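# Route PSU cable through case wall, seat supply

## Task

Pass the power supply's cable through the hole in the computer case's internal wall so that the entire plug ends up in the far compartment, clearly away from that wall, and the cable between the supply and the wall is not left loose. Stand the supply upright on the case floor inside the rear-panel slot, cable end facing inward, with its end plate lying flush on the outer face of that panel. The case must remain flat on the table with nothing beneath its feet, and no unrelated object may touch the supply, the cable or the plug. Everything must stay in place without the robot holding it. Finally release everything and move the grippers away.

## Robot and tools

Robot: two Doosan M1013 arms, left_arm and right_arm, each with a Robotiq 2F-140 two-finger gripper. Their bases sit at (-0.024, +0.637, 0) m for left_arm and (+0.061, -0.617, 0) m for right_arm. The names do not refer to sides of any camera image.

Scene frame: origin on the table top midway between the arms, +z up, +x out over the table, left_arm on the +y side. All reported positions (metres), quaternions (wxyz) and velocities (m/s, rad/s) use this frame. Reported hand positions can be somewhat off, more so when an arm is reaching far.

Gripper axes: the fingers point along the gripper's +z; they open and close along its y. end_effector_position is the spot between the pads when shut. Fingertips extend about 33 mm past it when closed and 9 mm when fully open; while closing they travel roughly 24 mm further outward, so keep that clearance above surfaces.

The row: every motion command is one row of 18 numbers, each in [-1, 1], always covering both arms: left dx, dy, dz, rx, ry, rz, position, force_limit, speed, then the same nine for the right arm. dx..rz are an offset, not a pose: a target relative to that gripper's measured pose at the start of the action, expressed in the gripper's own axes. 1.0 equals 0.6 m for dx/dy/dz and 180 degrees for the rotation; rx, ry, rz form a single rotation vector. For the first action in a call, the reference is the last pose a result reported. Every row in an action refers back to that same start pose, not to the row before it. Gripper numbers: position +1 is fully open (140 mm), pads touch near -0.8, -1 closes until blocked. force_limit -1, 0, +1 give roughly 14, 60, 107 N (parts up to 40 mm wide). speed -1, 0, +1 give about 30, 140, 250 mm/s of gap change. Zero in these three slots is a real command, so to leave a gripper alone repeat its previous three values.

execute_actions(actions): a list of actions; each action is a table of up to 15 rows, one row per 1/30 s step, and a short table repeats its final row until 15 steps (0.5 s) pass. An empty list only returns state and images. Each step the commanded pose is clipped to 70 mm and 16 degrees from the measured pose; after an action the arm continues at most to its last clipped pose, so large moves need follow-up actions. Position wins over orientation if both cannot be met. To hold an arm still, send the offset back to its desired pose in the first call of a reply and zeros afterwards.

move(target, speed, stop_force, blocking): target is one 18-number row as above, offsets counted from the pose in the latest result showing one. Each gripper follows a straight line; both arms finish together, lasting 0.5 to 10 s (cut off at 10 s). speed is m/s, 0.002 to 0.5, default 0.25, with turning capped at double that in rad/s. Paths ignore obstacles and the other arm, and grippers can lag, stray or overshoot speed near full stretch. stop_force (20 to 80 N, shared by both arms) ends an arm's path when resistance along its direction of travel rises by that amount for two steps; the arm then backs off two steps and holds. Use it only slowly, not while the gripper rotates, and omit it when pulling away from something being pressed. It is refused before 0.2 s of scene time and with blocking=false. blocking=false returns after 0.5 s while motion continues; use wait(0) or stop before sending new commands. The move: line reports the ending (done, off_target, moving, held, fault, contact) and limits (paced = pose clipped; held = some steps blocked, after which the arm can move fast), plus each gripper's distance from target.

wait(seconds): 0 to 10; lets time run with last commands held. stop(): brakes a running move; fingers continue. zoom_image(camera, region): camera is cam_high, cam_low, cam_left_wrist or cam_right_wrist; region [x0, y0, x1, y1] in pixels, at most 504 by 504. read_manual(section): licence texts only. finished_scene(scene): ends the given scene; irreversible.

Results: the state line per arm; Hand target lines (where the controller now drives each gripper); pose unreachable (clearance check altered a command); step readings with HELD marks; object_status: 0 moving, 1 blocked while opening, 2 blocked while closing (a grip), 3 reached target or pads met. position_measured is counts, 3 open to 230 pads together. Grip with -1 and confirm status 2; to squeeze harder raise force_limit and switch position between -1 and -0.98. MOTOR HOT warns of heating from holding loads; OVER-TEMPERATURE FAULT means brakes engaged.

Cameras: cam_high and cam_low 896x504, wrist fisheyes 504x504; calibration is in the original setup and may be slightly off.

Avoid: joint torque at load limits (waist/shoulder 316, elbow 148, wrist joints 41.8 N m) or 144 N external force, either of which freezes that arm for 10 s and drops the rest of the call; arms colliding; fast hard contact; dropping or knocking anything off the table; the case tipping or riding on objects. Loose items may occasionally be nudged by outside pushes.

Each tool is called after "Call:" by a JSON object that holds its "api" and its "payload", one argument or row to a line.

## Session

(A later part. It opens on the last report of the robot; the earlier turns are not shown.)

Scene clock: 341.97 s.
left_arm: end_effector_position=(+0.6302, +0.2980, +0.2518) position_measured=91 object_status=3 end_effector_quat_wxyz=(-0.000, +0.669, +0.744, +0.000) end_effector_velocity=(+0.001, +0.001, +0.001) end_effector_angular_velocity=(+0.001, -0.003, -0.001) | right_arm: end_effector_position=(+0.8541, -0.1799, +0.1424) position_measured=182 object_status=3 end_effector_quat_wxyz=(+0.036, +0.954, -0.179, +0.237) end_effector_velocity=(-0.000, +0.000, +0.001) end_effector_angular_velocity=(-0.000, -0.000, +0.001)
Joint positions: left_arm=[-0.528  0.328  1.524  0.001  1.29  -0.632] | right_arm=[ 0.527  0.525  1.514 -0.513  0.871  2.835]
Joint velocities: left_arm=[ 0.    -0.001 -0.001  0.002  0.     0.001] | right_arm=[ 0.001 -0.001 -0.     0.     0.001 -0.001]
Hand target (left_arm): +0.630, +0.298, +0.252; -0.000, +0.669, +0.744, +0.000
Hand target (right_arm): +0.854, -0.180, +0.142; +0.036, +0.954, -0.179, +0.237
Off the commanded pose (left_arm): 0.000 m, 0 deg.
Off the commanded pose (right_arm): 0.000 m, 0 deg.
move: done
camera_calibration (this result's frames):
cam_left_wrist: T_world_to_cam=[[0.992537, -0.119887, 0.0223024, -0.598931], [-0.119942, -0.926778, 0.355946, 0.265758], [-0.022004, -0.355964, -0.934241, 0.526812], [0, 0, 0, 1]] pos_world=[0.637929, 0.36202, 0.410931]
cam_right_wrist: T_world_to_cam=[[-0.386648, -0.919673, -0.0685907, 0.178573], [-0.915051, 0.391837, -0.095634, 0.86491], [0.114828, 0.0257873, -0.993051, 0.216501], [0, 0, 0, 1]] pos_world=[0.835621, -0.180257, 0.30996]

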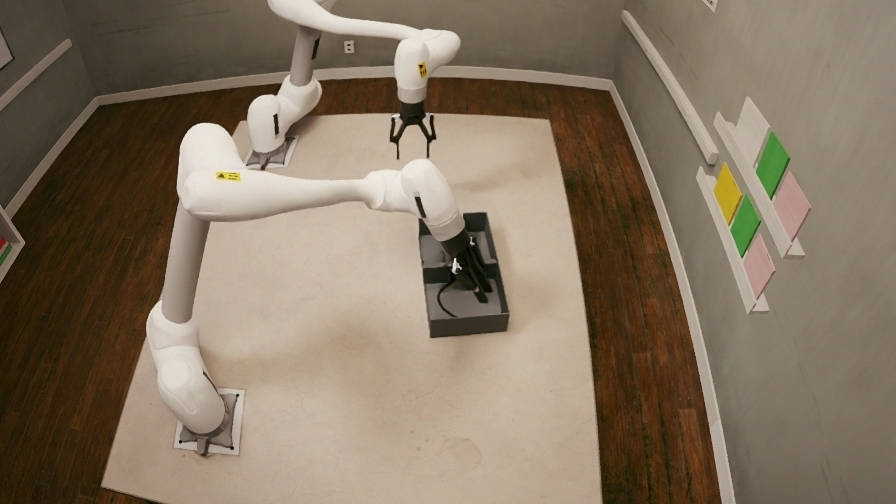

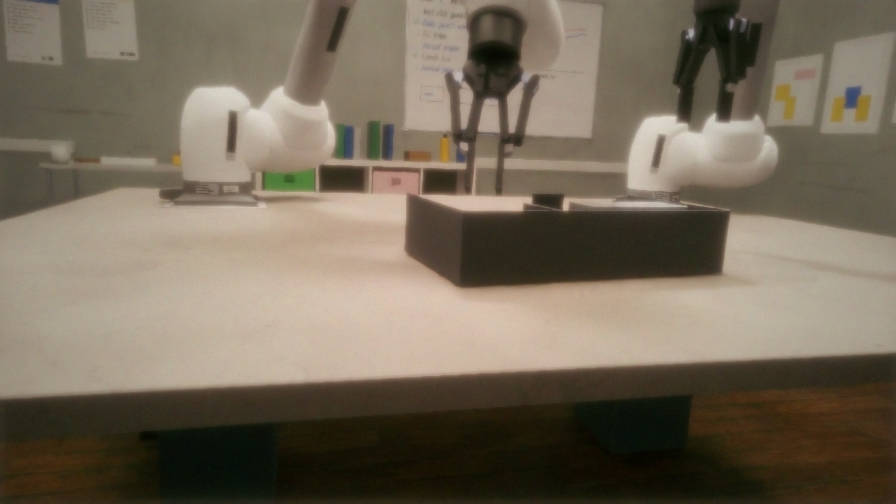

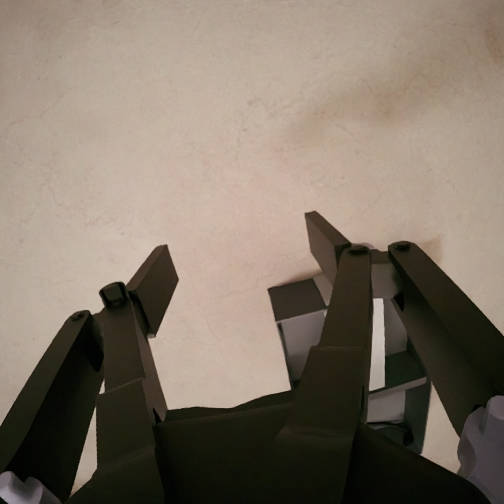

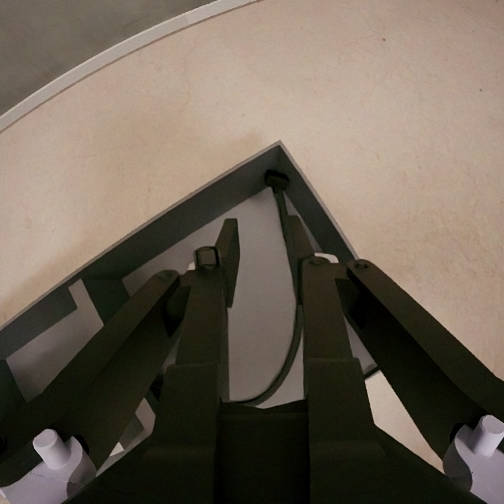

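Plug in corner. Move right clear and check the plate with left camera.

Call:
{"api": "move", "payload": {
  "target": [-0.35,0.2,0,0,0,0,0.3,0,-0.3,-0.1,0.5,-0.3,0,0,0,-0.42,-0.6,-0.6]
}}

Call:
{"api": "zoom_image", "payload": {
  "camera": "cam_left_wrist",
  "region": [110,80,360,330]
}}

Scene clock: 348.17 s.
left_arm: end_effector_position=(+0.7721, +0.1021, +0.2517) position_measured=91 object_status=3 end_effector_quat_wxyz=(-0.000, +0.668, +0.744, +0.000) end_effector_velocity=(+0.001, -0.001, +0.001) end_effector_angular_velocity=(+0.000, -0.000, -0.001) | right_arm: end_effector_position=(+0.6183, -0.4127, +0.2695) position_measured=182 object_status=3 end_effector_quat_wxyz=(+0.036, +0.954, -0.179, +0.237) end_effector_velocity=(-0.001, -0.001, +0.001) end_effector_angular_velocity=(-0.000, +0.000, -0.000)
Joint positions: left_arm=[-0.631  0.705  0.939  0.     1.498 -0.734] | right_arm=[ 0.408 -0.058  2.01  -0.45   0.898  2.658]
Joint velocities: left_arm=[-0.     0.002 -0.005  0.     0.003  0.001] | right_arm=[-0.002 -0.003  0.001  0.001  0.001 -0.003]
Hand target (left_arm): +0.772, +0.102, +0.252; -0.000, +0.668, +0.744, +0.000
Hand target (right_arm): +0.618, -0.413, +0.270; +0.036, +0.954, -0.179, +0.237
Off the commanded pose (left_arm): 0.000 m, 0 deg.
Off the commanded pose (right_arm): 0.001 m, 0 deg.
move: done
camera_calibration (this result's frames):
cam_left_wrist: T_world_to_cam=[[0.992574, -0.11956, 0.0224255, -0.763312], [-0.119675, -0.926719, 0.356187, 0.101028], [-0.0218037, -0.356226, -0.934145, 0.459928], [0, 0, 0, 1]] pos_world=[0.779762, 0.166201, 0.410773]
cam_right_wrist: T_world_to_cam=[[-0.386606, -0.919701, -0.0684586, -0.118012], [-0.91504, 0.391788, -0.0959344, 0.752597], [0.115052, 0.0255536, -0.993031, 0.375616], [0, 0, 0, 1]] pos_world=[0.599817, -0.412993, 0.437119]

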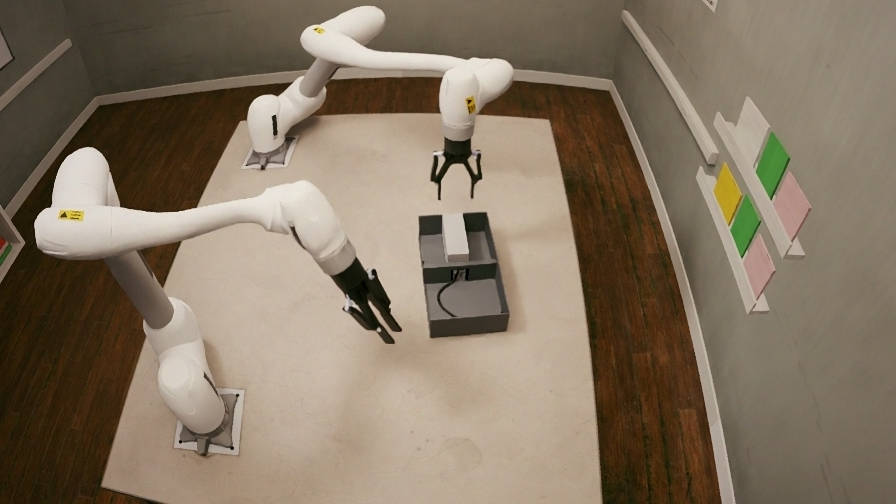

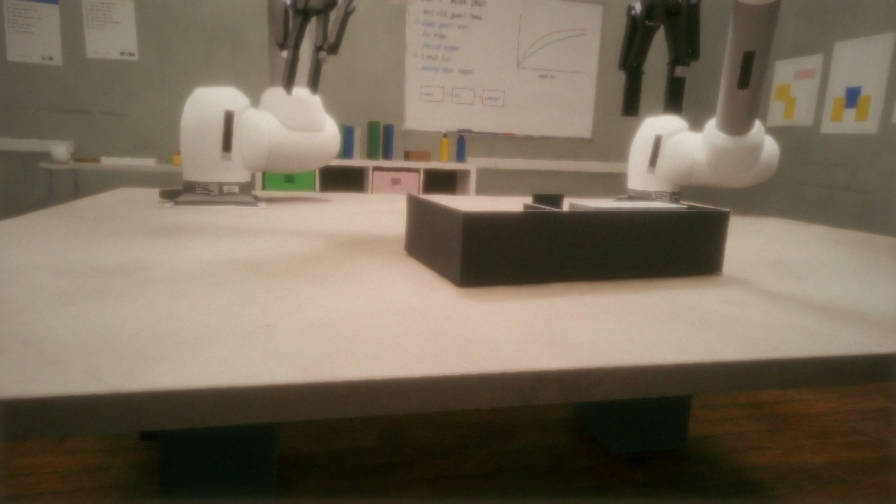

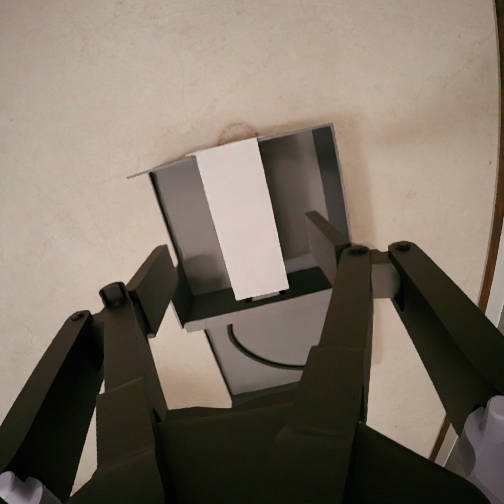

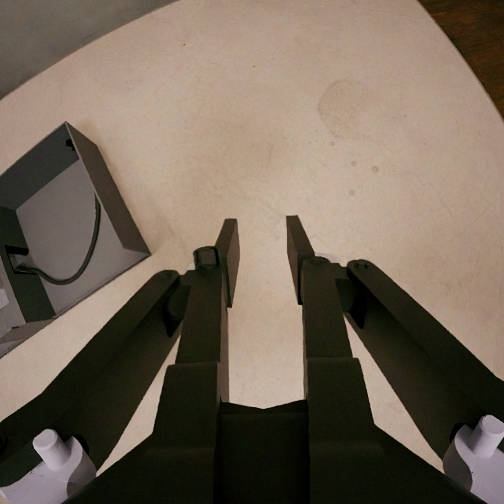

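Region (110, 80, 360, 330) of cam_left_wrist's 504x504 image, scaled by 2.016, with more detail than that image has.

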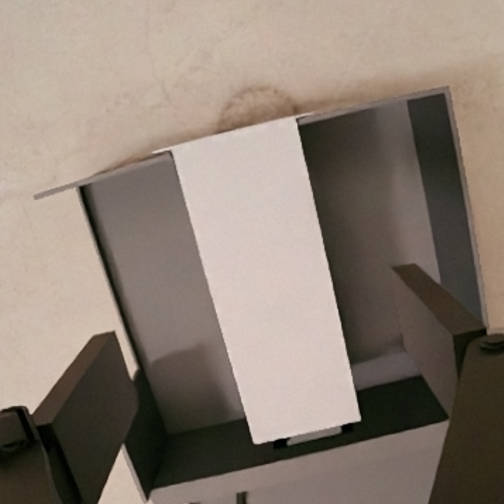

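Flush (the round mark is a table stain). Move clear.

Call:
{"api": "move", "payload": {
  "target": [0.4,-0.25,-0.05,0,0,0,0.3,0,-0.3,0,0,0,0,0,0,-0.42,-0.6,-0.6]
}}

Call:
{"api": "finished_scene", "payload": {
  "scene": 2
}}

Scene clock: 354.40 s.
left_arm: end_effector_position=(+0.5972, +0.3246, +0.2818) position_measured=91 object_status=3 end_effector_quat_wxyz=(-0.000, +0.669, +0.744, +0.000) end_effector_velocity=(-0.001, +0.001, +0.001) end_effector_angular_velocity=(-0.002, -0.001, +0.000) | right_arm: end_effector_position=(+0.6182, -0.4127, +0.2695) position_measured=182 object_status=3 end_effector_quat_wxyz=(+0.036, +0.954, -0.179, +0.237) end_effector_velocity=(+0.000, -0.001, +0.000) end_effector_angular_velocity=(-0.001, -0.000, -0.000)
Joint positions: left_arm=[-0.519  0.251  1.571  0.001  1.32  -0.623] | right_arm=[ 0.408 -0.058  2.01  -0.45   0.898  2.658]
Joint velocities: left_arm=[ 0.001 -0.003  0.002 -0.001 -0.001  0.001] | right_arm=[-0.001  0.     0.    -0.001 -0.    -0.   ]
Hand target (left_arm): +0.597, +0.325, +0.282; -0.000, +0.669, +0.744, +0.000
Hand target (right_arm): +0.618, -0.413, +0.270; +0.036, +0.954, -0.179, +0.237
Off the commanded pose (left_arm): 0.000 m, 0 deg.
Off the commanded pose (right_arm): 0.000 m, 0 deg.
move: done
camera_calibration (this result's frames):
cam_left_wrist: T_world_to_cam=[[0.992542, -0.119848, 0.0223053, -0.563667], [-0.119907, -0.92678, 0.355952, 0.275736], [-0.0219881, -0.355971, -0.934238, 0.563556], [0, 0, 0, 1]] pos_world=[0.604918, 0.388602, 0.44092]
cam_right_wrist: T_world_to_cam=[[-0.386606, -0.919706, -0.0683836, -0.118074], [-0.915051, 0.391778, -0.0958745, 0.752549], [0.114968, 0.0255088, -0.993042, 0.375601], [0, 0, 0, 1]] pos_world=[0.59979, -0.413007, 0.437064]

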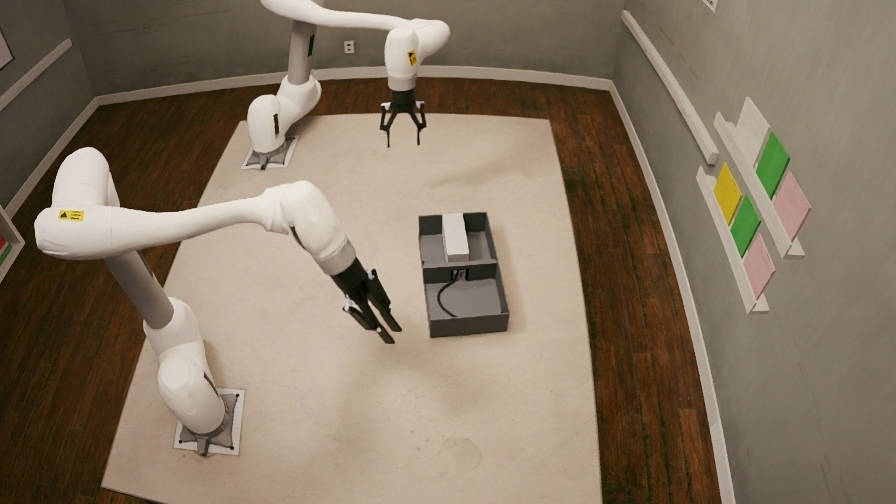

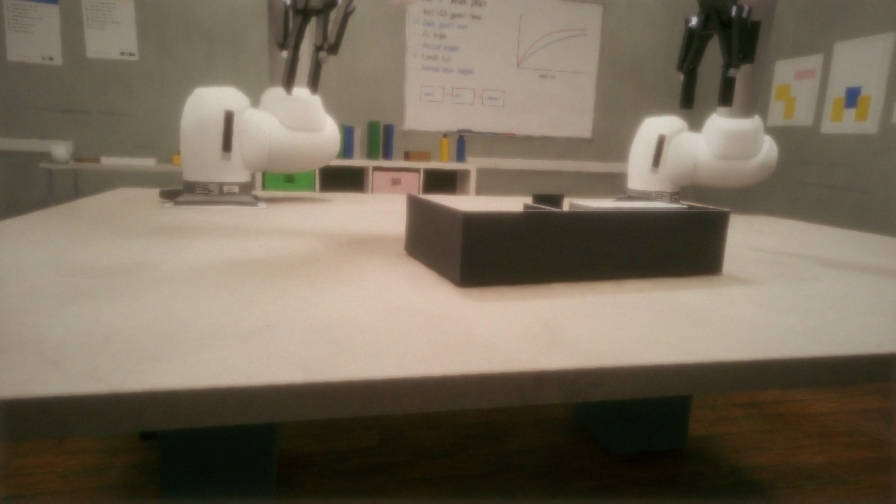

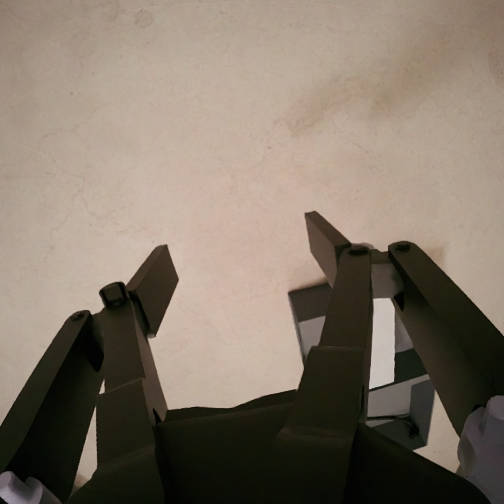

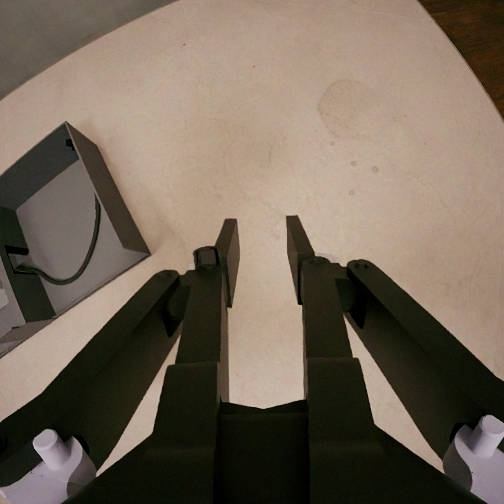

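The scene is finished: the task was done.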